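# Finish hanging a door on its second hinge pin

## Task

Using the arm bases given in the scene frame (arm1 at x=-0.34 y=+0.63 z=+0.79 facing -88 deg; arm2 at x=+0.16 y=+0.61 z=+0.76 facing -96 deg; arm3 at x=+0.57 y=-0.36 z=+0.73 facing +179 deg, angles counter-clockwise from +x), complete the hanging of a door that currently rests on just one hinge pin. It is done only when both hinge pins are fully seated and all blocks sit well away from the door. Any number of arms may help. Afterwards the grippers must release and the arms must back away, and the result must hold without any robot support.

## Robot and tools

Robots: three identical i2rt Big YAM arms, named arm1, arm2 and arm3. Each has six joints, a two-finger gripper and a wrist camera (arm1_cam_wrist, arm2_cam_wrist, arm3_cam_wrist). With joints 1 and 6 at 0 and the hand level and pointing forward, the camera rides on top of the hand and looks toward the fingertips. The hand can reach about 1.0 m from the joint-1 axis. Because joints move at different speeds, the path between two postures can sweep wide.

Frame: one shared scene frame with its origin on the floor and +z up. The arm bases are fixed at the positions given in the task, with headings measured counter-clockwise from +x. The 'hand' point lies midway between the fingertips. Its z axis runs along the fingers, and its y axis is the direction in which the fingers open and close.

execute_actions(actions, cameras): actions is a list holding exactly one action, or an empty list, which only returns state and images. The action is an object keyed by robot name. Under each name goes {"joints": {...}}, whose keys are absolute joint targets, not offsets: joint1_rad, joint2_rad, joint3_rad, joint4_rad, joint5_rad, joint6_rad in radians, and gripper_m in metres. Ranges, with the tolerance for done:
- joint1_rad -2.879..2.879 (±0.045): base yaw, positive is counter-clockwise seen from above, and 0 points along the base's heading.
- joint2_rad 0..3.141 (±0.14): shoulder. 0 puts the upper arm backward and roughly level; increasing it lifts the arm and then brings it forward.
- joint3_rad 0..3.019 (±0.09): elbow. 0 is folded; increasing it opens the elbow.
- joint4_rad -1.692..1.57 (±0.055): hand pitch, positive tips the fingers up.
- joint5_rad -1.57..1.57 (±0.03): sideways swing, positive goes to the arm's right.
- joint6_rad -2.094..2.094 (±0.035): roll, positive is clockwise as seen from behind the hand.
- gripper_m 0..0.093 (±0.003): fingertip gap. Grip force is roughly 50-62 N per pad, and lower on some grippers.
All motions in one action start together and may finish at different times. An action lasts at most 15 s. A joint or arm left out of an action may keep driving toward its earlier target. An unknown key or an out-of-range value rejects the whole call, and nothing moves. cameras takes a list of camera names, or "all"; null or omitted means all, and [] means none. The 'pictures' line lists the order of the returned images.

wait(seconds): 0 to 10 s. It commands nothing new and returns state and images like an empty action.

zoom_image(camera, region): region is [x0,y0,x1,y1] in pixels of that camera's latest full image, at most 504x504, with the origin at the top-left. Each image is 616x616 fisheye, with about 200 px focal length, the centre near (303,309), and a 90 deg half-angle.

finished_scene(scene): ends scene 1 or 2 permanently, after the last command has been held. Its result says whether the task succeeded and gives the next scene's task. If you resume later, start with an empty execute_actions to learn the scene and its task. A reply that makes no tool call ends everything.

Reading results: joint_positions gives the actual joint values. joint_torques are the raw drive outputs in joint order, with a per-arm offset, scale and noise; they are nonzero even in free air. joint_status says how each commanded motion ended:
- off_target: the joint stopped short and may still be pushing.
- contact_stop or time_out: the joint now holds where it stopped. After a time_out the joint may keep a target near its position (within 0.375, 0.375, 0.113, 0.225, 0.075, 0.3 rad for joints 1-6) and continue pushing; on_its_own reports this.
- not_followed: the self/inter-arm collision check withheld the arm's targets, shown by a 'joint command not followed' line, often with a 'cause:'. The gripper part still runs, and the withheld targets may be retried on later actions.
In on_its_own, 'held at' is a joint's current target, not its position. To relieve a joint that is pushing, command its reported position. Very small target changes may not move a joint at all. A joint carrying a load will slowly sink.

Hazards: the arms do not stop on contact and can push hard. No state line reports robot-to-robot contact. A hard squeeze between two robots fails the run, and a hard collision can too. The collision check may react late, and between arms it ignores fingers, gripper housings and cameras. Sustained pushing heats motors: a MOTOR HOT warning appears from 85 °C, and at 100 °C the arm goes limp and falls, giving an OVER-TEMPERATURE FAULT and limit_stop_at_motor_heat, after which you resend the targets. Heat builds even while you deliberate, and some carries into the next scene. The world keeps running while you think. Loose objects may get nudged now and then. Do not knock anything out of the work area, and avoid drops, slips, slams and hard pushes. Keep robot motion time short.

Each tool is called after "Request:" in YAML: its name, and indented under it one key for each argument.

## Session

Request:
execute_actions:
  actions: []

Scene clock: 0.00 s.
Joint torques (N m, as the arm reports them, + toward a larger angle): no reading
Motor temperatures (°C, as the motors report them): arm1=[26 23 26 25 27 26] | arm2=[25 26 28 25 26 27] | arm3=[23 26 25 26 25 26]
arm1.joint_positions: joint1_rad=-0.052 joint2_rad=+0.291 joint3_rad=+1.370 joint4_rad=-1.360 joint5_rad=+0.151 joint6_rad=+0.726 gripper_m=+0.094
arm1.joint_status: not commanded
arm1.hand: x=-0.3748 y=+0.5339 z=+1.3673 quat_wxyz=(-0.518, -0.750, -0.280, +0.302) (m; scene frame)
arm2.joint_positions: joint1_rad=-0.188 joint2_rad=+0.508 joint3_rad=+1.521 joint4_rad=-1.271 joint5_rad=+0.266 joint6_rad=+0.675 gripper_m=+0.095
arm2.joint_status: not commanded
arm2.hand: x=+0.0688 y=+0.4754 z=+1.4000 quat_wxyz=(-0.445, -0.774, -0.151, +0.424) (m; scene frame)
arm3.joint_positions: joint1_rad=-0.511 joint2_rad=+0.604 joint3_rad=+1.554 joint4_rad=-1.143 joint5_rad=+0.023 joint6_rad=+0.404 gripper_m=+0.094
arm3.joint_status: not commanded
arm3.hand: x=+0.3888 y=-0.2475 z=+1.3919 quat_wxyz=(-0.048, +0.687, -0.353, -0.634) (m; scene frame)
pictures: arm1_cam_wrist, arm2_cam_wrist, arm3_cam_wrist
Images, in order (width x height): arm1_cam_wrist 616x616, arm2_cam_wrist 616x616, arm3_cam_wrist 616x616.

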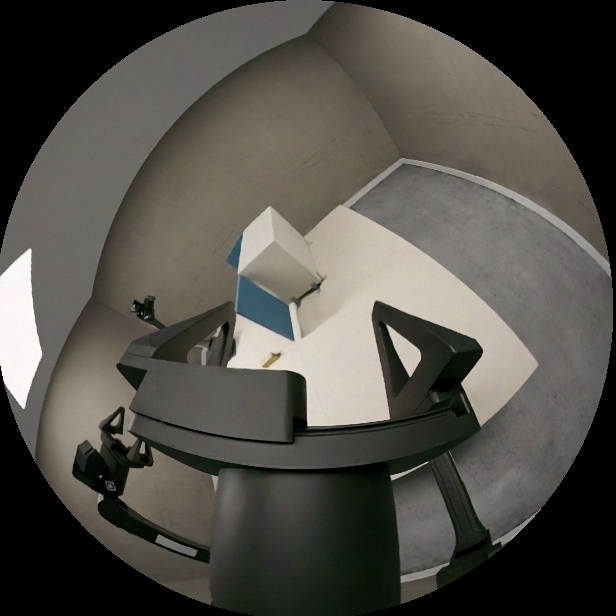

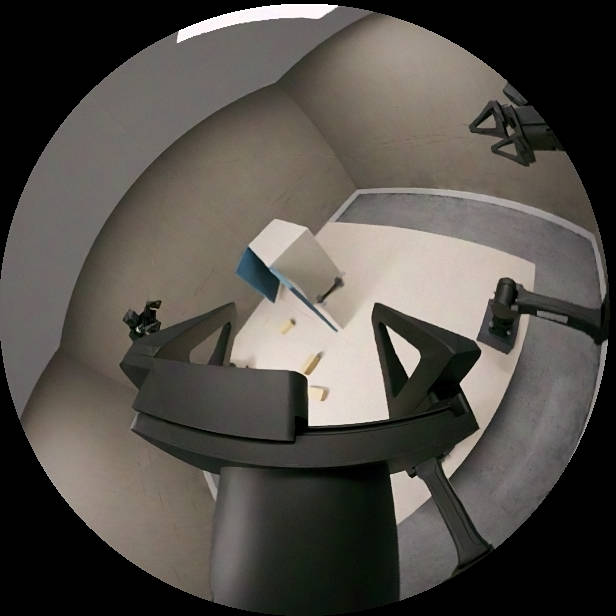

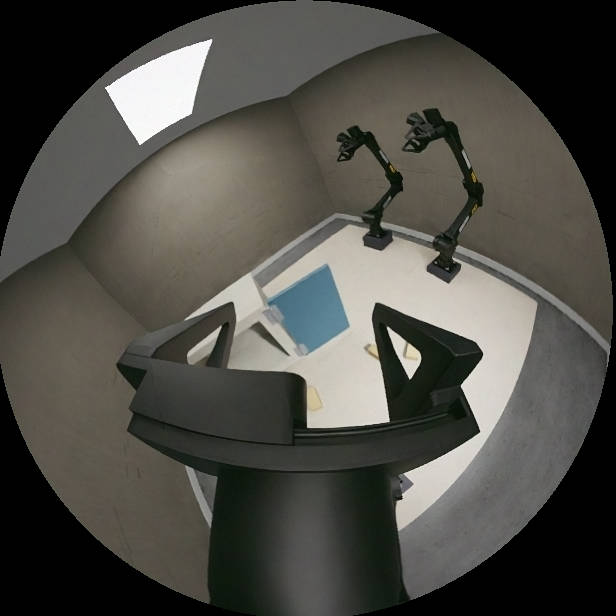

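Request:
zoom_image:
  camera: "arm3_cam_wrist"
  region: [170, 240, 450, 440]

Request:
zoom_image:
  camera: "arm2_cam_wrist"
  region: [210, 190, 400, 410]

Request:
zoom_image:
  camera: "arm1_cam_wrist"
  region: [200, 190, 400, 390]

Region (170, 240, 450, 440) of arm3_cam_wrist's 616x616 image, scaled by 1.800, with more detail than that image has; it fills the top 360 rows of this view, and the rest is white.

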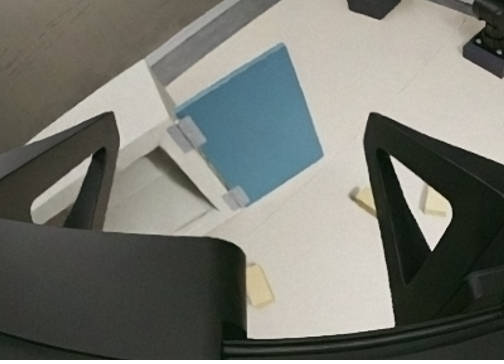

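Region (210, 190, 400, 410) of arm2_cam_wrist's 616x616 image, scaled by 2.291, with more detail than that image has; it fills the left 435 columns of this view, and the rest is white.

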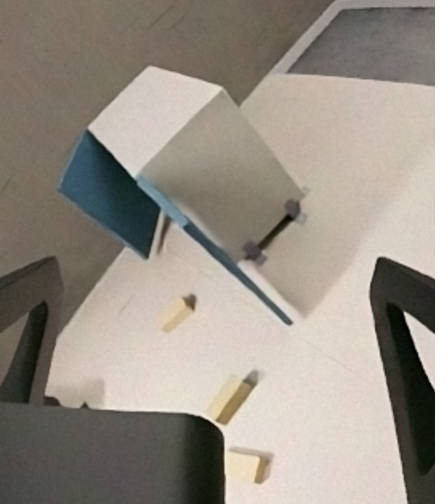

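Region (200, 190, 400, 390) of arm1_cam_wrist's 616x616 image, scaled by 2.520, with more detail than that image has.

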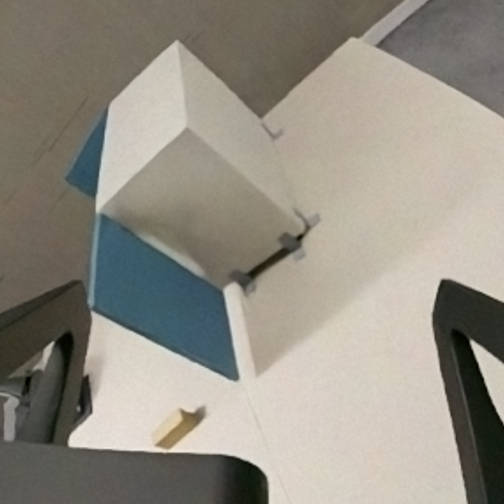

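Request:
execute_actions:
  actions:
    - {"arm1":{"joints":{"joint1_rad":0,"joint2_rad":0.8,"joint3_rad":1.3,"joint4_rad":-1.4,"joint5_rad":0,"joint6_rad":0}},"arm2":{"joints":{"joint1_rad":-0.2,"joint2_rad":1.0,"joint3_rad":1.6,"joint4_rad":-1.5,"joint5_rad":0,"joint6_rad":0}},"arm3":{"joints":{"joint1_rad":-0.4,"joint2_rad":0.6,"joint3_rad":1.0,"joint4_rad":-1.1,"joint5_rad":0,"joint6_rad":0}}}

Scene clock: 23.57 s.
Joint torques (N m, as the arm reports them, + toward a larger angle): arm1=[ 0.24 -2.36  9.81  0.82 -0.27 -0.2 ] | arm2=[-1.48 -3.5  11.51  0.59 -0.11 -0.03] | arm3=[ 0.96 -0.33  9.49  1.89 -0.27 -0.02]
Motor temperatures (°C, as the motors report them): arm1=[26 24 29 25 27 26] | arm2=[25 26 30 25 26 27] | arm3=[23 26 29 26 25 26]
arm1.joint_positions: joint1_rad=-0.004 joint2_rad=+0.798 joint3_rad=+1.280 joint4_rad=-1.391 joint5_rad=+0.002 joint6_rad=+0.015 gripper_m=+0.094
arm1.joint_status: all done
arm1.hand: x=-0.3372 y=+0.3321 z=+1.2254 quat_wxyz=(-0.235, -0.664, -0.675, +0.221) (m; scene frame)
arm2.joint_positions: joint1_rad=-0.189 joint2_rad=+0.995 joint3_rad=+1.579 joint4_rad=-1.481 joint5_rad=+0.003 joint6_rad=+0.009 gripper_m=+0.095
arm2.joint_status: all done
arm2.hand: x=+0.0573 y=+0.2831 z=+1.2674 quat_wxyz=(-0.201, -0.762, -0.555, +0.265) (m; scene frame)
arm3.joint_positions: joint1_rad=-0.412 joint2_rad=+0.606 joint3_rad=+0.996 joint4_rad=-1.111 joint5_rad=+0.004 joint6_rad=+0.008 gripper_m=+0.094
arm3.joint_status: all done
arm3.hand: x=+0.3090 y=-0.2376 z=+1.1119 quat_wxyz=(-0.088, +0.890, -0.197, -0.403) (m; scene frame)
pictures: arm1_cam_wrist, arm2_cam_wrist, arm3_cam_wrist
Images, in order (width x height): arm1_cam_wrist 616x616, arm2_cam_wrist 616x616, arm3_cam_wrist 616x616.

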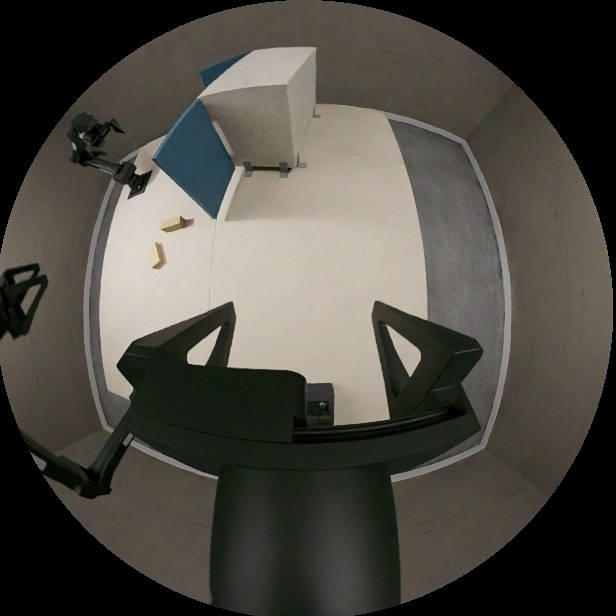

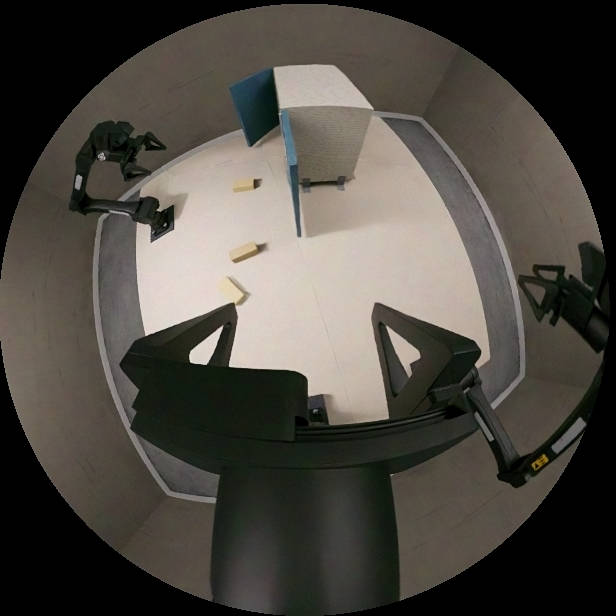

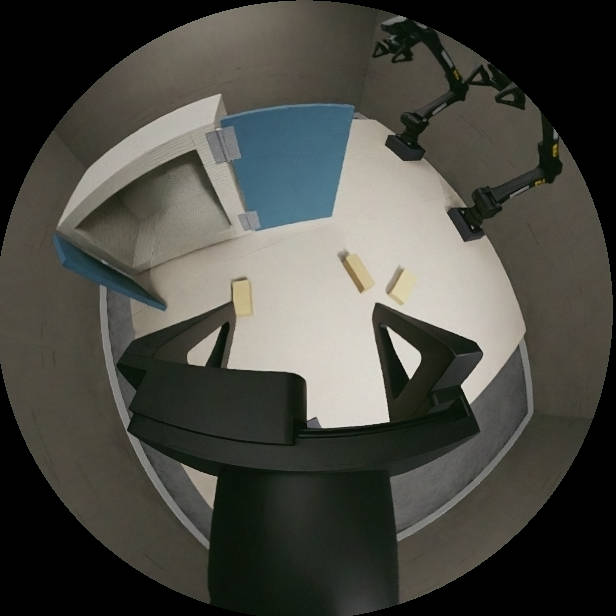

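Request:
execute_actions:
  actions:
    - {"arm1":{"joints":{"joint4_rad":-0.4}},"arm2":{"joints":{"joint3_rad":2.2}},"arm3":{"joints":{"joint2_rad":0.2}}}
  cameras: []

Request:
execute_actions:
  actions:
    - {"arm1":{"joints":{"joint5_rad":0.6}},"arm2":{"joints":{"joint4_rad":-0.7}},"arm3":{"joints":{"joint3_rad":0.6,"joint4_rad":-0.6}}}

Scene clock: 50.40 s.
Joint torques (N m, as the arm reports them, + toward a larger angle): arm1=[ 0.19 -2.66 10.19  2.32 -0.26 -0.21] | arm2=[-1.34  0.16  6.18  1.25 -0.11  0.01] | arm3=[ 1.09  5.22  8.02  2.12 -0.33 -0.01]
Motor temperatures (°C, as the motors report them): arm1=[26 23 33 25 27 26] | arm2=[25 26 32 25 26 27] | arm3=[23 26 32 26 25 26]
arm1.joint_positions: joint1_rad=-0.004 joint2_rad=+0.798 joint3_rad=+1.280 joint4_rad=-0.422 joint5_rad=+0.002 joint6_rad=+0.015 gripper_m=+0.094
arm1.joint_status: all done
arm1.hand: x=-0.3353 y=+0.2364 z=+1.4335 quat_wxyz=(-0.527, -0.484, -0.489, +0.500) (m; scene frame)
arm2.joint_positions: joint1_rad=-0.189 joint2_rad=+0.999 joint3_rad=+2.191 joint4_rad=-1.486 joint5_rad=+0.003 joint6_rad=+0.009 gripper_m=+0.095
arm2.joint_status: all done
arm2.hand: x=+0.0830 y=+0.3744 z=+1.5327 quat_wxyz=(-0.359, -0.649, -0.471, +0.478) (m; scene frame)
arm3.joint_positions: joint1_rad=-0.412 joint2_rad=+0.189 joint3_rad=+0.996 joint4_rad=-1.111 joint5_rad=+0.004 joint6_rad=+0.008 gripper_m=+0.094
arm3.joint_status: all done
arm3.hand: x=+0.4236 y=-0.2899 z=+1.1976 quat_wxyz=(-0.125, +0.787, -0.175, -0.579) (m; scene frame)
pictures: none
No camera images: the call's "cameras" was empty. Leave "cameras" out to get every camera's image.

Scene clock: 51.80 s.
Joint torques (N m, as the arm reports them, + toward a larger angle): arm1=[ 0.2  -2.53 10.11  2.16 -0.04 -0.2 ] | arm2=[-1.63  0.26  5.96  2.34 -0.12  0.01] | arm3=[ 1.09  3.62  9.78  2.55 -0.29 -0.07]
Motor temperatures (°C, as the motors report them): arm1=[26 23 33 25 27 26] | arm2=[25 26 32 25 26 27] | arm3=[23 26 32 26 25 26]
arm1.joint_positions: joint1_rad=-0.004 joint2_rad=+0.798 joint3_rad=+1.280 joint4_rad=-0.421 joint5_rad=+0.597 joint6_rad=+0.014 gripper_m=+0.094
arm1.joint_status: all done
arm1.hand: x=-0.4324 y=+0.2629 z=+1.4315 quat_wxyz=(-0.364, -0.614, -0.318, +0.623) (m; scene frame)
arm2.joint_positions: joint1_rad=-0.189 joint2_rad=+0.999 joint3_rad=+2.191 joint4_rad=-0.727 joint5_rad=+0.003 joint6_rad=+0.009 gripper_m=+0.095
arm2.joint_status: all done
arm2.hand: x=+0.0862 y=+0.3901 z=+1.7141 quat_wxyz=(-0.510, -0.426, -0.305, +0.682) (m; scene frame)
arm3.joint_positions: joint1_rad=-0.412 joint2_rad=+0.196 joint3_rad=+0.596 joint4_rad=-0.622 joint5_rad=+0.004 joint6_rad=+0.008 gripper_m=+0.094
arm3.joint_status: all done
arm3.hand: x=+0.3381 y=-0.2508 z=+1.0924 quat_wxyz=(-0.132, +0.762, -0.170, -0.610) (m; scene frame)
pictures: arm1_cam_wrist, arm2_cam_wrist, arm3_cam_wrist
Images, in order (width x height): arm1_cam_wrist 616x616, arm2_cam_wrist 616x616, arm3_cam_wrist 616x616.

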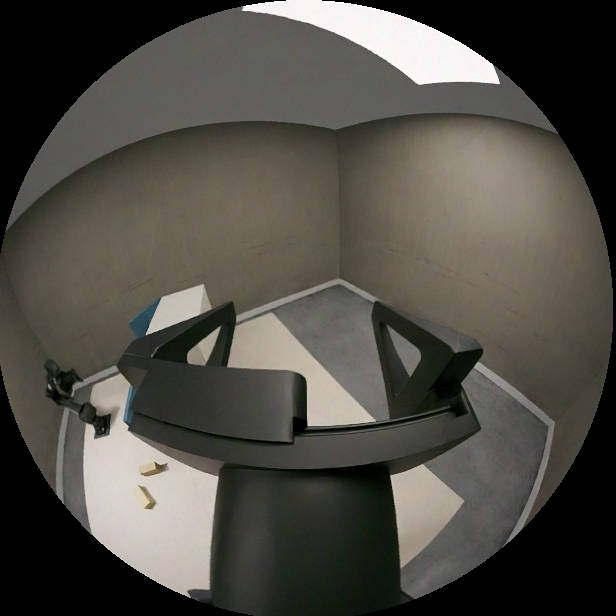

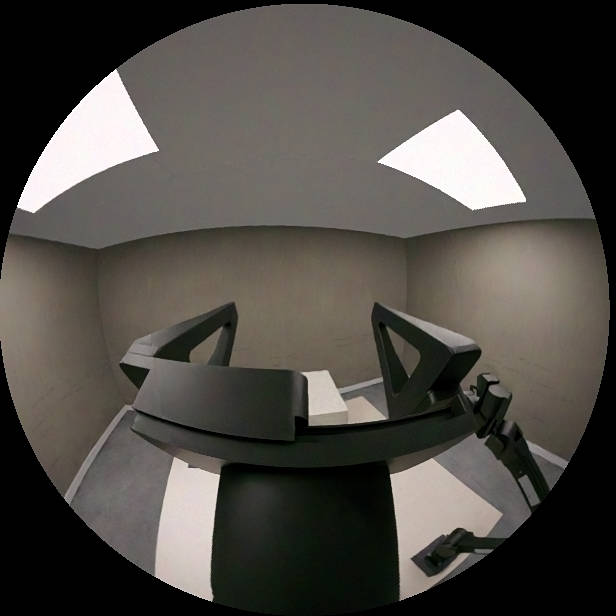

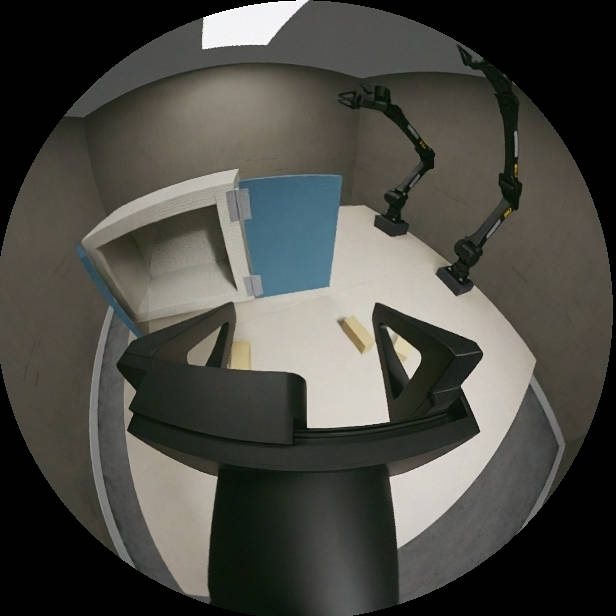

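Request:
execute_actions:
  actions:
    - {"arm1":{"joints":{"joint1_rad":0.2,"joint2_rad":1.2,"joint3_rad":1.3,"joint4_rad":-1.1,"joint5_rad":0}},"arm2":{"joints":{"joint1_rad":-0.35,"joint2_rad":1.2,"joint3_rad":1.5,"joint4_rad":-1.4}},"arm3":{"joints":{"joint1_rad":0.1,"joint2_rad":0.3,"joint3_rad":0.7,"joint4_rad":-0.8}}}

Scene clock: 89.83 s.
Joint torques (N m, as the arm reports them, + toward a larger angle): arm1=[-0.29 -8.85 11.14  0.71 -0.27 -0.19] | arm2=[-1.55 -6.35 11.32  0.5  -0.01 -0.01] | arm3=[ 1.05  1.59 14.64  1.39 -0.25 -0.02]
Motor temperatures (°C, as the motors report them): arm1=[26 23 35 25 27 26] | arm2=[25 26 30 25 26 27] | arm3=[23 27 34 27 25 26]
arm1.joint_positions: joint1_rad=+0.203 joint2_rad=+1.200 joint3_rad=+1.272 joint4_rad=-1.089 joint5_rad=+0.003 joint6_rad=+0.014 gripper_m=+0.094
arm1.joint_status: all done
arm1.hand: x=-0.2374 y=+0.1831 z=+1.1196 quat_wxyz=(-0.216, -0.600, -0.752, +0.165) (m; scene frame)
arm2.joint_positions: joint1_rad=-0.340 joint2_rad=+1.190 joint3_rad=+1.492 joint4_rad=-1.381 joint5_rad=+0.002 joint6_rad=+0.008 gripper_m=+0.095
arm2.joint_status: all done
arm2.hand: x=-0.0253 y=+0.2294 z=+1.1676 quat_wxyz=(-0.133, -0.824, -0.511, +0.205) (m; scene frame)
arm3.joint_positions: joint1_rad=+0.089 joint2_rad=+0.301 joint3_rad=+0.642 joint4_rad=-0.789 joint5_rad=+0.003 joint6_rad=+0.007 gripper_m=+0.094
arm3.joint_status: all done
arm3.hand: x=+0.3086 y=-0.3758 z=+1.0553 quat_wxyz=(+0.020, +0.846, +0.027, -0.531) (m; scene frame)
pictures: arm1_cam_wrist, arm2_cam_wrist, arm3_cam_wrist
Images, in order (width x height): arm1_cam_wrist 616x616, arm2_cam_wrist 616x616, arm3_cam_wrist 616x616.

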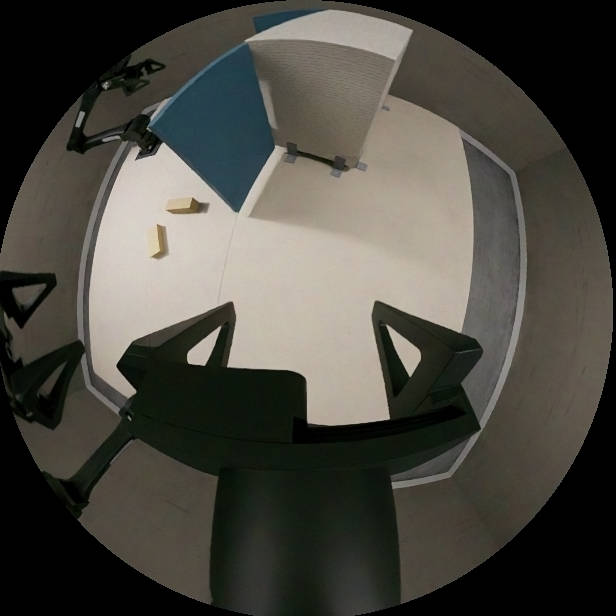

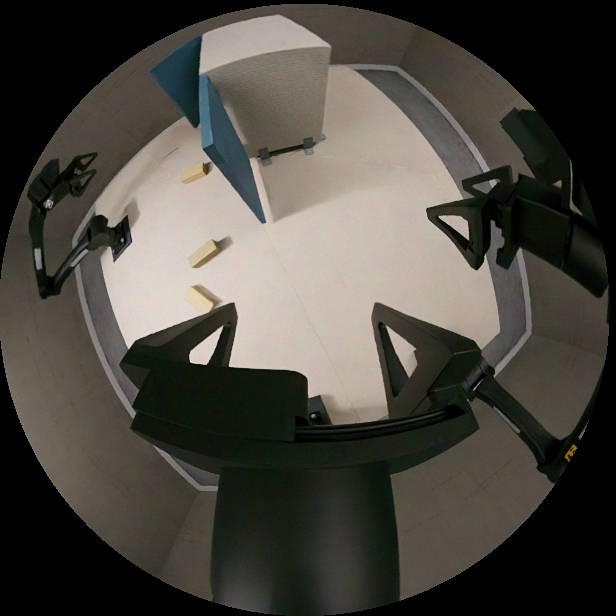

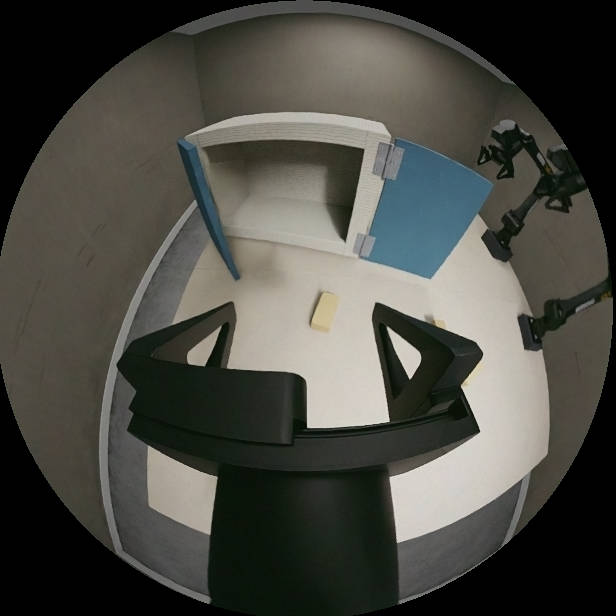

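Request:
zoom_image:
  camera: "arm3_cam_wrist"
  region: [330, 120, 430, 270]

Request:
zoom_image:
  camera: "arm3_cam_wrist"
  region: [160, 120, 280, 290]

Request:
zoom_image:
  camera: "arm1_cam_wrist"
  region: [230, 90, 410, 230]

Region (330, 120, 430, 270) of arm3_cam_wrist's 616x616 image, scaled by 3.360, with more detail than that image has.

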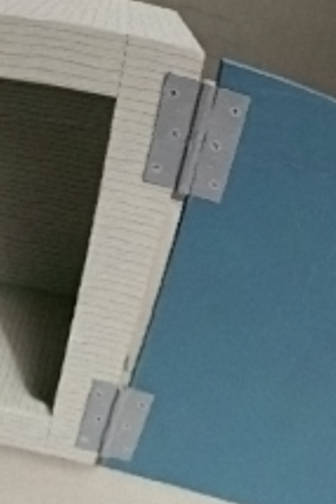

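Region (160, 120, 280, 290) of arm3_cam_wrist's 616x616 image, scaled by 2.965, with more detail than that image has; it fills the left 356 columns of this view, and the rest is white.

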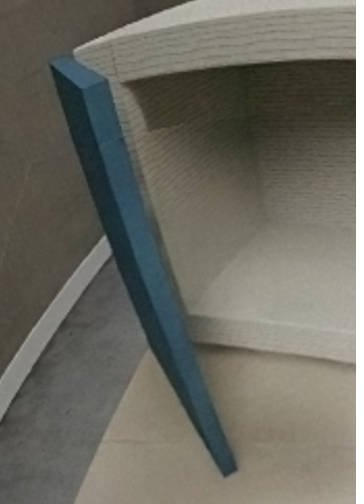

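Region (230, 90, 410, 230) of arm1_cam_wrist's 616x616 image, scaled by 2.800, with more detail than that image has.

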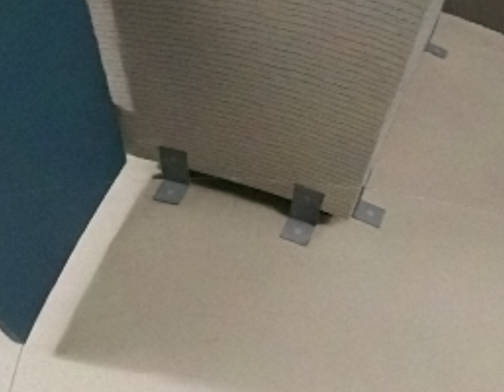

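Request:
zoom_image:
  camera: "arm2_cam_wrist"
  region: [140, 20, 290, 240]

Request:
execute_actions:
  actions:
    - {"arm3":{"joints":{"joint1_rad":-0.5,"joint2_rad":0.9,"joint3_rad":0.9,"joint4_rad":-0.5,"joint5_rad":-0.7}},"arm2":{"joints":{"joint1_rad":-0.6,"joint2_rad":0.8}},"arm1":{"joints":{"joint2_rad":0.8}}}
  cameras: ["arm3_cam_wrist"]

Region (140, 20, 290, 240) of arm2_cam_wrist's 616x616 image, scaled by 2.291, with more detail than that image has; it fills the left 344 columns of this view, and the rest is white.

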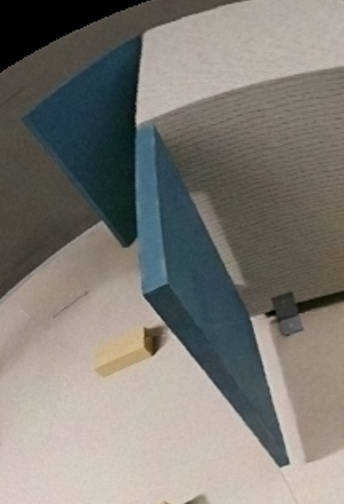

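Scene clock: 102.60 s.
Joint torques (N m, as the arm reports them, + toward a larger angle): arm1=[-0.47 -3.16 10.21  1.05 -0.28 -0.19] | arm2=[-0.59 -1.64 10.3   1.    0.03  0.02] | arm3=[-0.64 -5.33 11.76  2.3  -0.54 -0.05]
Motor temperatures (°C, as the motors report them): arm1=[26 24 36 25 27 26] | arm2=[25 26 32 25 26 27] | arm3=[23 26 39 26 25 26]
arm1.joint_positions: joint1_rad=+0.203 joint2_rad=+0.805 joint3_rad=+1.279 joint4_rad=-1.090 joint5_rad=+0.003 joint6_rad=+0.014 gripper_m=+0.094
arm1.joint_status: all done
arm1.hand: x=-0.2643 y=+0.2882 z=+1.2762 quat_wxyz=(-0.363, -0.555, -0.695, +0.278) (m; scene frame)
arm2.joint_positions: joint1_rad=-0.600 joint2_rad=+0.806 joint3_rad=+1.488 joint4_rad=-1.382 joint5_rad=+0.001 joint6_rad=+0.007 gripper_m=+0.095
arm2.joint_status: all done
arm2.hand: x=-0.0323 y=+0.3904 z=+1.2960 quat_wxyz=(-0.181, -0.826, -0.373, +0.381) (m; scene frame)
arm3.joint_positions: joint1_rad=-0.492 joint2_rad=+0.911 joint3_rad=+0.880 joint4_rad=-0.519 joint5_rad=-0.696 joint6_rad=+0.005 gripper_m=+0.094
arm3.joint_status: all done
arm3.hand: x=+0.1665 y=-0.2584 z=+1.0784 quat_wxyz=(+0.174, +0.836, -0.047, -0.518) (m; scene frame)
pictures: arm3_cam_wrist
Images, in order (width x height): arm3_cam_wrist 616x616.

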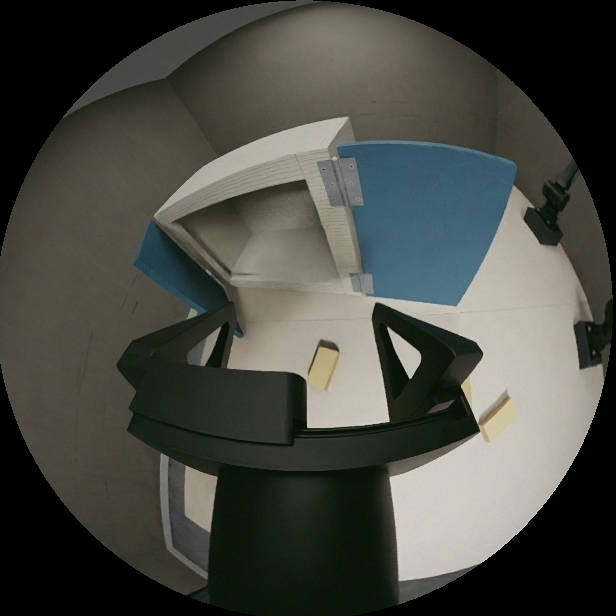

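Request:
zoom_image:
  camera: "arm3_cam_wrist"
  region: [120, 180, 280, 340]

Request:
zoom_image:
  camera: "arm3_cam_wrist"
  region: [290, 130, 410, 310]

Region (120, 180, 280, 340) of arm3_cam_wrist's 616x616 image, scaled by 3.150, with more detail than that image has.

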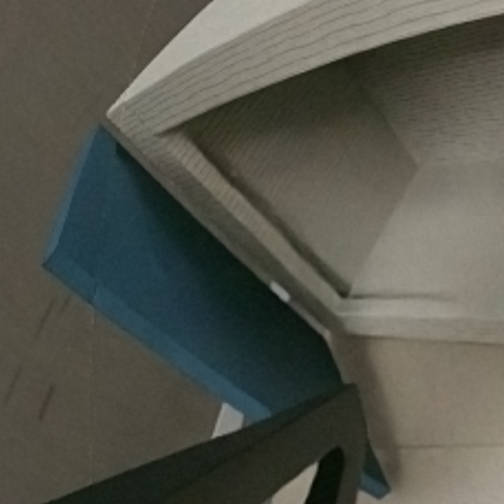

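Region (290, 130, 410, 310) of arm3_cam_wrist's 616x616 image, scaled by 2.800, with more detail than that image has.

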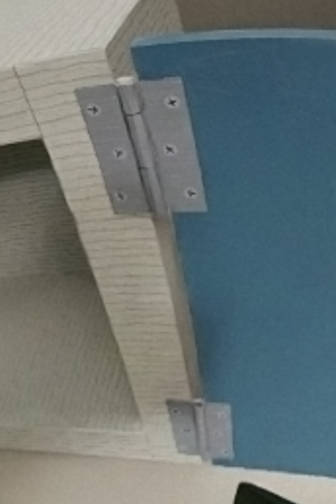

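Request:
execute_actions:
  actions:
    - {"arm3":{"joints":{"joint1_rad":0.75,"joint2_rad":1.1,"joint3_rad":1.1,"joint4_rad":-0.6,"joint5_rad":0.9}}}
  cameras: ["arm3_cam_wrist"]

Scene clock: 113.93 s.
Joint torques (N m, as the arm reports them, + toward a larger angle): arm1=[-0.23 -3.22 10.21  1.06 -0.27 -0.18] | arm2=[-0.71 -2.07 10.23  0.81  0.    0.03] | arm3=[ 0.77 -7.09 14.56  1.11  0.37  0.03]
Motor temperatures (°C, as the motors report them): arm1=[26 23 36 25 27 26] | arm2=[25 26 32 25 26 27] | arm3=[23 27 39 26 25 26]
arm1.joint_positions: joint1_rad=+0.203 joint2_rad=+0.805 joint3_rad=+1.279 joint4_rad=-1.090 joint5_rad=+0.003 joint6_rad=+0.014 gripper_m=+0.094
arm1.joint_status: not commanded
arm1.hand: x=-0.2643 y=+0.2882 z=+1.2762 quat_wxyz=(-0.363, -0.555, -0.695, +0.278) (m; scene frame)
arm2.joint_positions: joint1_rad=-0.600 joint2_rad=+0.806 joint3_rad=+1.488 joint4_rad=-1.382 joint5_rad=+0.001 joint6_rad=+0.007 gripper_m=+0.095
arm2.joint_status: not commanded
arm2.hand: x=-0.0323 y=+0.3904 z=+1.2960 quat_wxyz=(-0.181, -0.826, -0.373, +0.381) (m; scene frame)
arm3.joint_positions: joint1_rad=+0.744 joint2_rad=+1.106 joint3_rad=+1.045 joint4_rad=-0.589 joint5_rad=+0.896 joint6_rad=+0.005 gripper_m=+0.094
arm3.joint_status: all done
arm3.hand: x=+0.1530 y=-0.5491 z=+1.0928 quat_wxyz=(-0.219, +0.823, +0.106, -0.513) (m; scene frame)
pictures: arm3_cam_wrist
Images, in order (width x height): arm3_cam_wrist 616x616.

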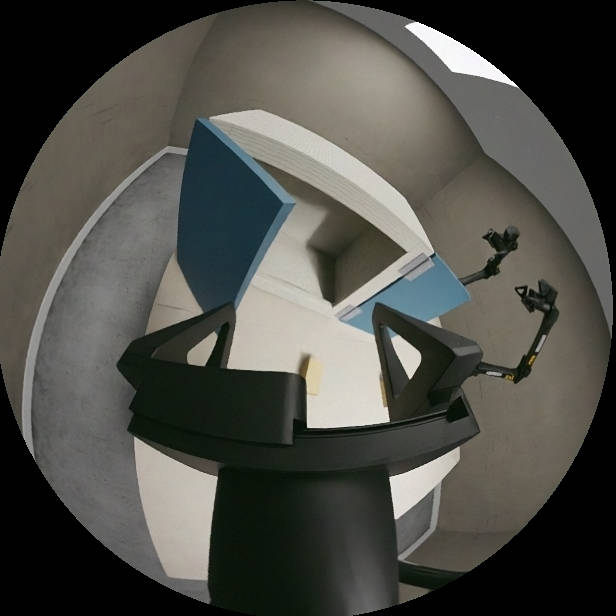

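Request:
execute_actions:
  actions:
    - {"arm3":{"joints":{"joint2_rad":0.5,"joint3_rad":0.5,"joint4_rad":0.0,"joint5_rad":0}}}
  cameras: []

Request:
execute_actions:
  actions:
    - {"arm3":{"joints":{"joint1_rad":-0.39}}}
  cameras: []

Request:
execute_actions:
  actions:
    - {"arm3":{"joints":{"joint2_rad":0.83,"joint3_rad":0.34,"joint4_rad":0.49}}}
  cameras: ["arm3_cam_wrist"]

Scene clock: 138.80 s.
Joint torques (N m, as the arm reports them, + toward a larger angle): arm1=[-0.55 -3.06 10.22  1.04 -0.27 -0.19] | arm2=[-0.86 -1.88 10.19  0.77  0.02  0.02] | arm3=[ 0.82 -0.47 10.3   2.57 -0.31 -0.02]
Motor temperatures (°C, as the motors report them): arm1=[26 23 36 25 27 26] | arm2=[25 26 33 25 26 27] | arm3=[23 27 43 26 25 26]
arm1.joint_positions: joint1_rad=+0.203 joint2_rad=+0.805 joint3_rad=+1.279 joint4_rad=-1.090 joint5_rad=+0.003 joint6_rad=+0.014 gripper_m=+0.094
arm1.joint_status: not commanded
arm1.hand: x=-0.2643 y=+0.2882 z=+1.2762 quat_wxyz=(-0.363, -0.555, -0.695, +0.278) (m; scene frame)
arm2.joint_positions: joint1_rad=-0.600 joint2_rad=+0.806 joint3_rad=+1.488 joint4_rad=-1.382 joint5_rad=+0.001 joint6_rad=+0.007 gripper_m=+0.095
arm2.joint_status: not commanded
arm2.hand: x=-0.0323 y=+0.3904 z=+1.2960 quat_wxyz=(-0.181, -0.826, -0.373, +0.381) (m; scene frame)
arm3.joint_positions: joint1_rad=+0.744 joint2_rad=+0.505 joint3_rad=+0.499 joint4_rad=-0.022 joint5_rad=+0.004 joint6_rad=+0.005 gripper_m=+0.094
arm3.joint_status: all done
arm3.hand: x=+0.3072 y=-0.5905 z=+1.0908 quat_wxyz=(+0.248, +0.671, +0.253, -0.651) (m; scene frame)
pictures: none
No camera images: the call's "cameras" was empty. Leave "cameras" out to get every camera's image.

Scene clock: 140.37 s.
Joint torques (N m, as the arm reports them, + toward a larger angle): arm1=[-0.27 -3.23 10.21  1.08 -0.28 -0.19] | arm2=[-0.67 -1.66 10.28  0.83  0.03  0.03] | arm3=[-0.69 -0.69 10.27  2.6  -0.16 -0.01]
Motor temperatures (°C, as the motors report them): arm1=[26 23 36 25 27 26] | arm2=[25 26 33 25 26 27] | arm3=[23 27 42 26 25 26]
arm1.joint_positions: joint1_rad=+0.203 joint2_rad=+0.805 joint3_rad=+1.279 joint4_rad=-1.090 joint5_rad=+0.003 joint6_rad=+0.014 gripper_m=+0.094
arm1.joint_status: not commanded
arm1.hand: x=-0.2643 y=+0.2882 z=+1.2762 quat_wxyz=(-0.363, -0.555, -0.695, +0.278) (m; scene frame)
arm2.joint_positions: joint1_rad=-0.600 joint2_rad=+0.806 joint3_rad=+1.488 joint4_rad=-1.382 joint5_rad=+0.001 joint6_rad=+0.007 gripper_m=+0.095
arm2.joint_status: not commanded
arm2.hand: x=-0.0323 y=+0.3904 z=+1.2960 quat_wxyz=(-0.181, -0.826, -0.373, +0.381) (m; scene frame)
arm3.joint_positions: joint1_rad=-0.380 joint2_rad=+0.505 joint3_rad=+0.499 joint4_rad=-0.022 joint5_rad=+0.001 joint6_rad=+0.005 gripper_m=+0.094
arm3.joint_status: all done
arm3.hand: x=+0.2463 y=-0.2218 z=+1.0911 quat_wxyz=(-0.136, +0.702, -0.143, -0.684) (m; scene frame)
pictures: none
No camera images: the call's "cameras" was empty. Leave "cameras" out to get every camera's image.

Scene clock: 141.57 s.
Joint torques (N m, as the arm reports them, + toward a larger angle): arm1=[-0.19 -3.06 10.21  1.03 -0.28 -0.18] | arm2=[-0.87 -1.79 10.32  0.88 -0.02  0.04] | arm3=[-0.61 -1.85 10.06  2.57 -0.17 -0.01]
Motor temperatures (°C, as the motors report them): arm1=[26 23 36 25 27 26] | arm2=[25 26 33 25 26 27] | arm3=[23 27 42 26 25 26]
arm1.joint_positions: joint1_rad=+0.203 joint2_rad=+0.805 joint3_rad=+1.279 joint4_rad=-1.090 joint5_rad=+0.003 joint6_rad=+0.014 gripper_m=+0.094
arm1.joint_status: not commanded
arm1.hand: x=-0.2643 y=+0.2882 z=+1.2762 quat_wxyz=(-0.363, -0.555, -0.695, +0.278) (m; scene frame)
arm2.joint_positions: joint1_rad=-0.600 joint2_rad=+0.806 joint3_rad=+1.488 joint4_rad=-1.382 joint5_rad=+0.001 joint6_rad=+0.007 gripper_m=+0.095
arm2.joint_status: not commanded
arm2.hand: x=-0.0323 y=+0.3904 z=+1.2960 quat_wxyz=(-0.181, -0.826, -0.373, +0.381) (m; scene frame)
arm3.joint_positions: joint1_rad=-0.380 joint2_rad=+0.830 joint3_rad=+0.329 joint4_rad=+0.468 joint5_rad=+0.001 joint6_rad=+0.005 gripper_m=+0.094
arm3.joint_status: all done
arm3.hand: x=+0.2037 y=-0.2039 z=+0.9912 quat_wxyz=(-0.136, +0.704, -0.143, -0.682) (m; scene frame)
pictures: arm3_cam_wrist
Images, in order (width x height): arm3_cam_wrist 616x616.

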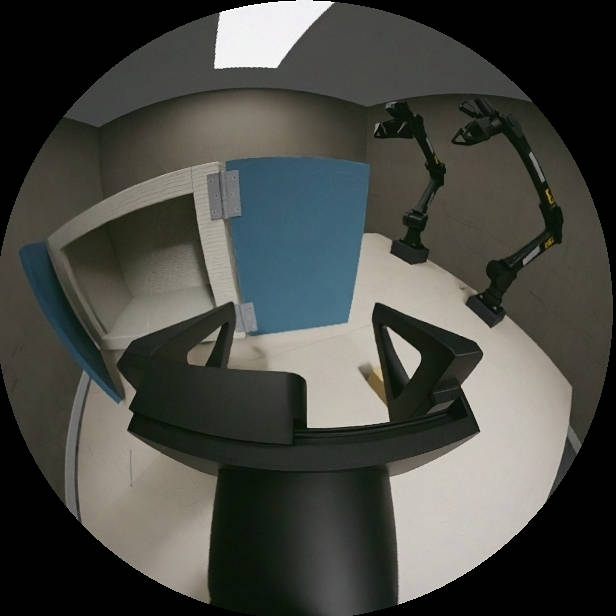

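Request:
zoom_image:
  camera: "arm3_cam_wrist"
  region: [195, 150, 265, 230]

Request:
zoom_image:
  camera: "arm3_cam_wrist"
  region: [215, 270, 285, 350]

Region (195, 150, 265, 230) of arm3_cam_wrist's 616x616 image, scaled by 6.300, with more detail than that image has; it fills the left 441 columns of this view, and the rest is white.

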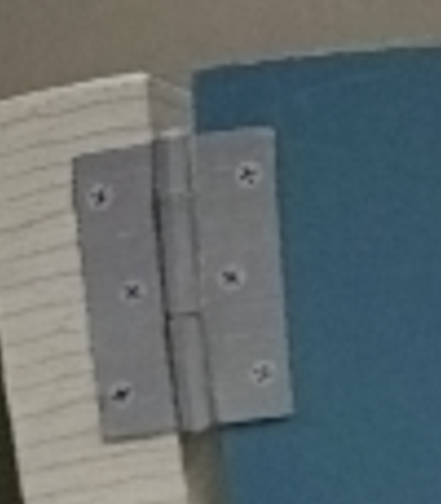

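Region (215, 270, 285, 350) of arm3_cam_wrist's 616x616 image, scaled by 6.300, with more detail than that image has; it fills the left 441 columns of this view, and the rest is white.

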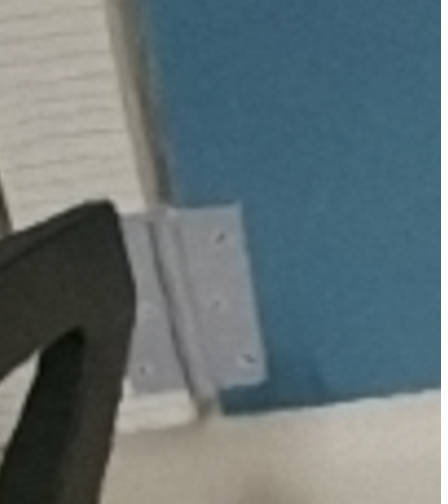

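Request:
execute_actions:
  actions:
    - {"arm3":{"joints":{"joint1_rad":0.02,"joint2_rad":0.95,"joint3_rad":1.4,"joint4_rad":-0.95}}}
  cameras: ["arm3_cam_wrist"]

Scene clock: 167.30 s.
Joint torques (N m, as the arm reports them, + toward a larger angle): arm1=[-0.22 -3.16 10.21  1.04 -0.28 -0.19] | arm2=[-0.33 -1.28 10.24  0.85  0.    0.  ] | arm3=[ 0.58 -4.49 13.41  1.23 -0.15 -0.01]
Motor temperatures (°C, as the motors report them): arm1=[26 23 37 25 27 26] | arm2=[25 26 33 25 26 27] | arm3=[23 27 40 27 25 26]
arm1.joint_positions: joint1_rad=+0.203 joint2_rad=+0.805 joint3_rad=+1.279 joint4_rad=-1.090 joint5_rad=+0.003 joint6_rad=+0.014 gripper_m=+0.094
arm1.joint_status: not commanded
arm1.hand: x=-0.2643 y=+0.2882 z=+1.2762 quat_wxyz=(-0.363, -0.555, -0.695, +0.278) (m; scene frame)
arm2.joint_positions: joint1_rad=-0.600 joint2_rad=+0.806 joint3_rad=+1.488 joint4_rad=-1.382 joint5_rad=+0.001 joint6_rad=+0.007 gripper_m=+0.095
arm2.joint_status: not commanded
arm2.hand: x=-0.0323 y=+0.3904 z=+1.2960 quat_wxyz=(-0.181, -0.826, -0.373, +0.381) (m; scene frame)
arm3.joint_positions: joint1_rad=+0.015 joint2_rad=+0.952 joint3_rad=+1.351 joint4_rad=-0.939 joint5_rad=+0.001 joint6_rad=+0.005 gripper_m=+0.094
arm3.joint_status: all done
arm3.hand: x=+0.1495 y=-0.3566 z=+1.2272 quat_wxyz=(+0.000, +0.870, -0.003, -0.493) (m; scene frame)
pictures: arm3_cam_wrist
Images, in order (width x height): arm3_cam_wrist 616x616.

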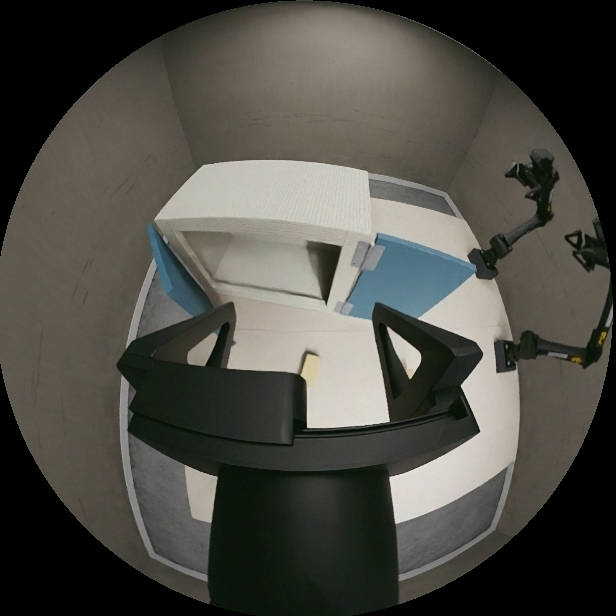

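Request:
zoom_image:
  camera: "arm3_cam_wrist"
  region: [135, 200, 255, 360]

Request:
zoom_image:
  camera: "arm3_cam_wrist"
  region: [320, 215, 420, 330]

Region (135, 200, 255, 360) of arm3_cam_wrist's 616x616 image, scaled by 3.150, with more detail than that image has; it fills the left 378 columns of this view, and the rest is white.

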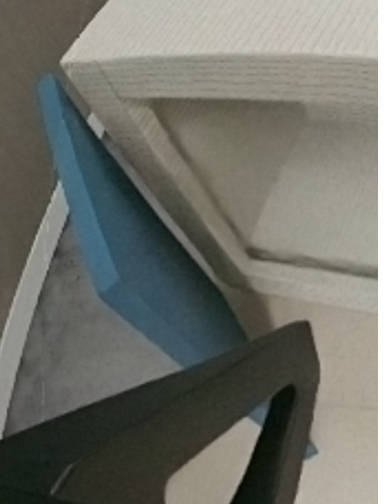

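Region (320, 215, 420, 330) of arm3_cam_wrist's 616x616 image, scaled by 4.383, with more detail than that image has; it fills the left 438 columns of this view, and the rest is white.

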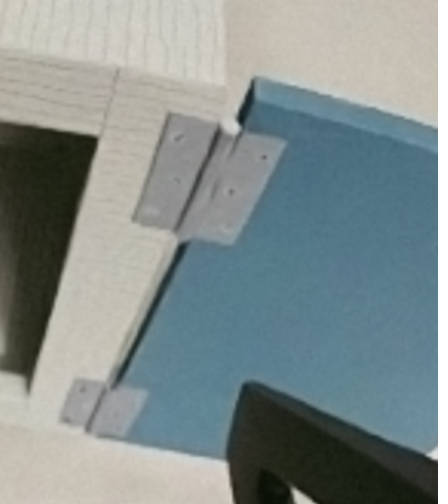

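Request:
execute_actions:
  actions:
    - {"arm3":{"joints":{"joint1_rad":-0.25,"joint2_rad":1.2,"joint4_rad":-1.5}},"arm1":{"joints":{"joint1_rad":0.1,"joint2_rad":1.3,"joint3_rad":1.7,"joint4_rad":-1.2}}}

Scene clock: 177.70 s.
Joint torques (N m, as the arm reports them, + toward a larger angle): arm1=[ -0.22 -11.6   12.42   0.87  -0.19  -0.19] | arm2=[-0.51 -1.46 10.25  0.86  0.01  0.02] | arm3=[ 0.22 -7.87 11.71  0.47 -0.17 -0.02]
Motor temperatures (°C, as the motors report them): arm1=[26 23 37 25 27 26] | arm2=[25 26 34 25 26 27] | arm3=[23 27 42 26 25 26]
arm1.joint_positions: joint1_rad=+0.101 joint2_rad=+1.306 joint3_rad=+1.654 joint4_rad=-1.190 joint5_rad=+0.001 joint6_rad=+0.014 gripper_m=+0.094
arm1.joint_status: all done
arm1.hand: x=-0.2768 y=+0.1210 z=+1.2529 quat_wxyz=(-0.270, -0.620, -0.700, +0.229) (m; scene frame)
arm2.joint_positions: joint1_rad=-0.600 joint2_rad=+0.806 joint3_rad=+1.488 joint4_rad=-1.382 joint5_rad=+0.001 joint6_rad=+0.007 gripper_m=+0.095
arm2.joint_status: not commanded
arm2.hand: x=-0.0323 y=+0.3904 z=+1.2960 quat_wxyz=(-0.181, -0.826, -0.373, +0.381) (m; scene frame)
arm3.joint_positions: joint1_rad=-0.251 joint2_rad=+1.212 joint3_rad=+1.368 joint4_rad=-1.489 joint5_rad=+0.001 joint6_rad=+0.005 gripper_m=+0.094
arm3.joint_status: all done
arm3.hand: x=+0.1962 y=-0.2550 z=+1.0564 quat_wxyz=(-0.016, +0.984, -0.134, -0.118) (m; scene frame)
pictures: arm1_cam_wrist, arm2_cam_wrist, arm3_cam_wrist
Images, in order (width x height): arm1_cam_wrist 616x616, arm2_cam_wrist 616x616, arm3_cam_wrist 616x616.

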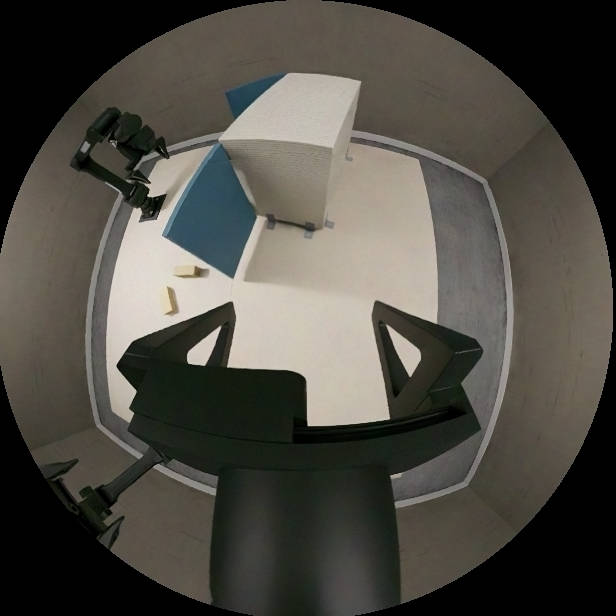

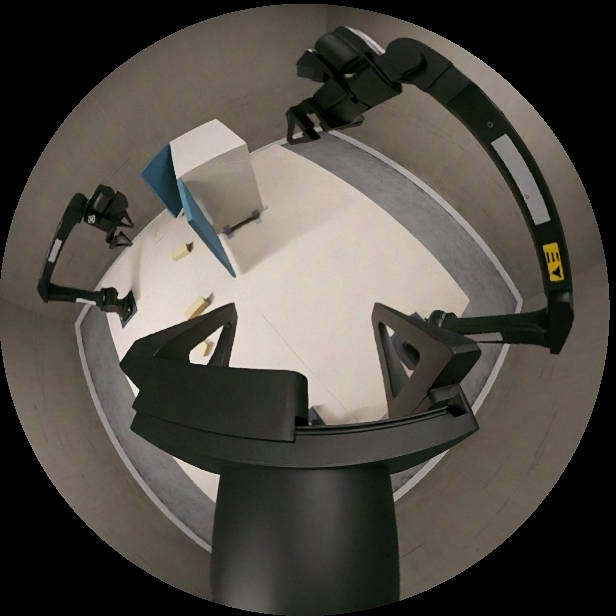

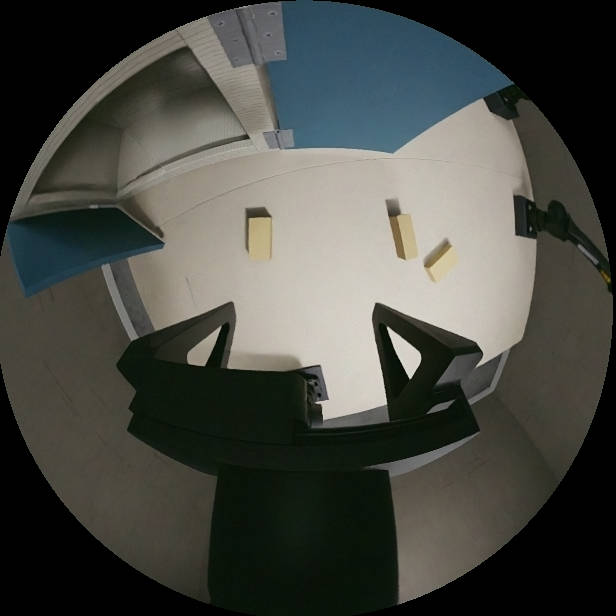

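Request:
zoom_image:
  camera: "arm3_cam_wrist"
  region: [0, 150, 180, 300]

Request:
zoom_image:
  camera: "arm3_cam_wrist"
  region: [200, 0, 320, 160]

Region (0, 150, 180, 300) of arm3_cam_wrist's 616x616 image, scaled by 2.800, with more detail than that image has.

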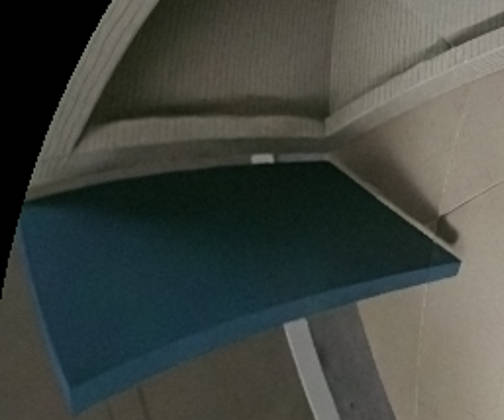

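Region (200, 0, 320, 160) of arm3_cam_wrist's 616x616 image, scaled by 3.150, with more detail than that image has; it fills the left 378 columns of this view, and the rest is white.

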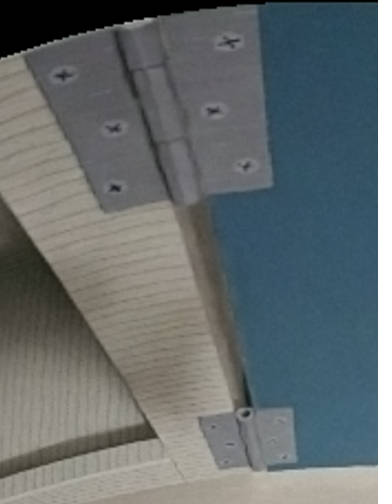

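Request:
execute_actions:
  actions:
    - {"arm3":{"joints":{"joint1_rad":-0.21,"joint2_rad":1.26,"joint3_rad":0.9,"joint4_rad":-0.21}}}
  cameras: ["arm3_cam_wrist"]

Request:
zoom_image:
  camera: "arm3_cam_wrist"
  region: [230, 130, 370, 300]

Scene clock: 195.73 s.
Joint torques (N m, as the arm reports them, + toward a larger angle): arm1=[  0.03 -11.34  12.47   0.88  -0.19  -0.18] | arm2=[-0.79 -2.08 10.22  0.97  0.    0.03] | arm3=[ 1.46 -8.58  9.83  2.4  -0.16  0.  ]
Motor temperatures (°C, as the motors report them): arm1=[26 24 40 25 27 26] | arm2=[25 26 34 25 26 27] | arm3=[23 27 41 26 25 26]
arm1.joint_positions: joint1_rad=+0.101 joint2_rad=+1.306 joint3_rad=+1.654 joint4_rad=-1.190 joint5_rad=+0.001 joint6_rad=+0.014 gripper_m=+0.094
arm1.joint_status: not commanded
arm1.hand: x=-0.2768 y=+0.1210 z=+1.2529 quat_wxyz=(-0.270, -0.620, -0.700, +0.229) (m; scene frame)
arm2.joint_positions: joint1_rad=-0.600 joint2_rad=+0.806 joint3_rad=+1.488 joint4_rad=-1.382 joint5_rad=+0.001 joint6_rad=+0.007 gripper_m=+0.095
arm2.joint_status: not commanded
arm2.hand: x=-0.0323 y=+0.3904 z=+1.2960 quat_wxyz=(-0.181, -0.826, -0.373, +0.381) (m; scene frame)
arm3.joint_positions: joint1_rad=-0.221 joint2_rad=+1.263 joint3_rad=+0.896 joint4_rad=-0.231 joint5_rad=+0.001 joint6_rad=+0.005 gripper_m=+0.094
arm3.joint_status: all done
arm3.hand: x=+0.0534 y=-0.2321 z=+0.9636 quat_wxyz=(-0.055, +0.877, -0.107, -0.464) (m; scene frame)
pictures: arm3_cam_wrist
Images, in order (width x height): arm3_cam_wrist 616x616.

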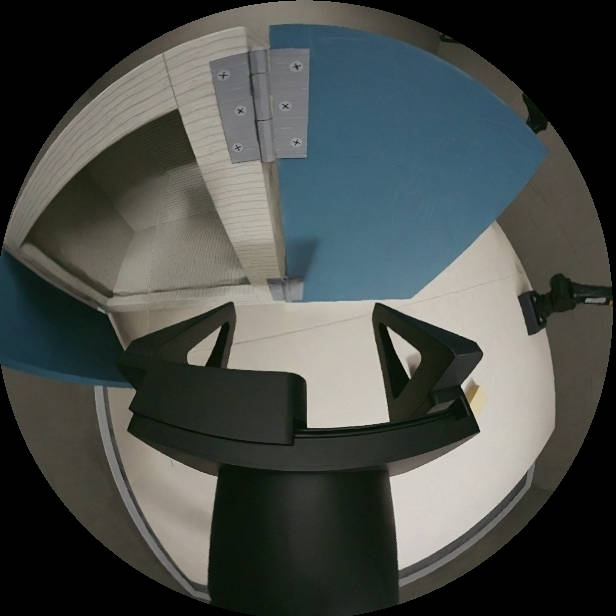

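Region (230, 130, 370, 300) of arm3_cam_wrist's 616x616 image, scaled by 2.965, with more detail than that image has; it fills the left 415 columns of this view, and the rest is white.

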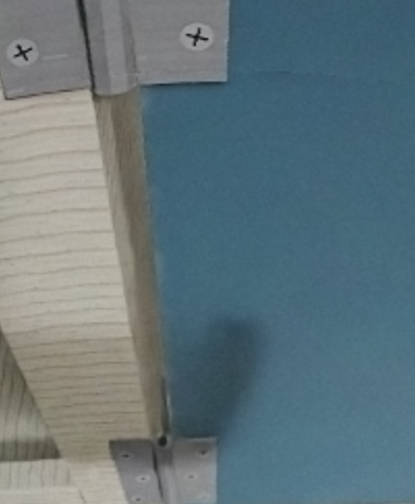

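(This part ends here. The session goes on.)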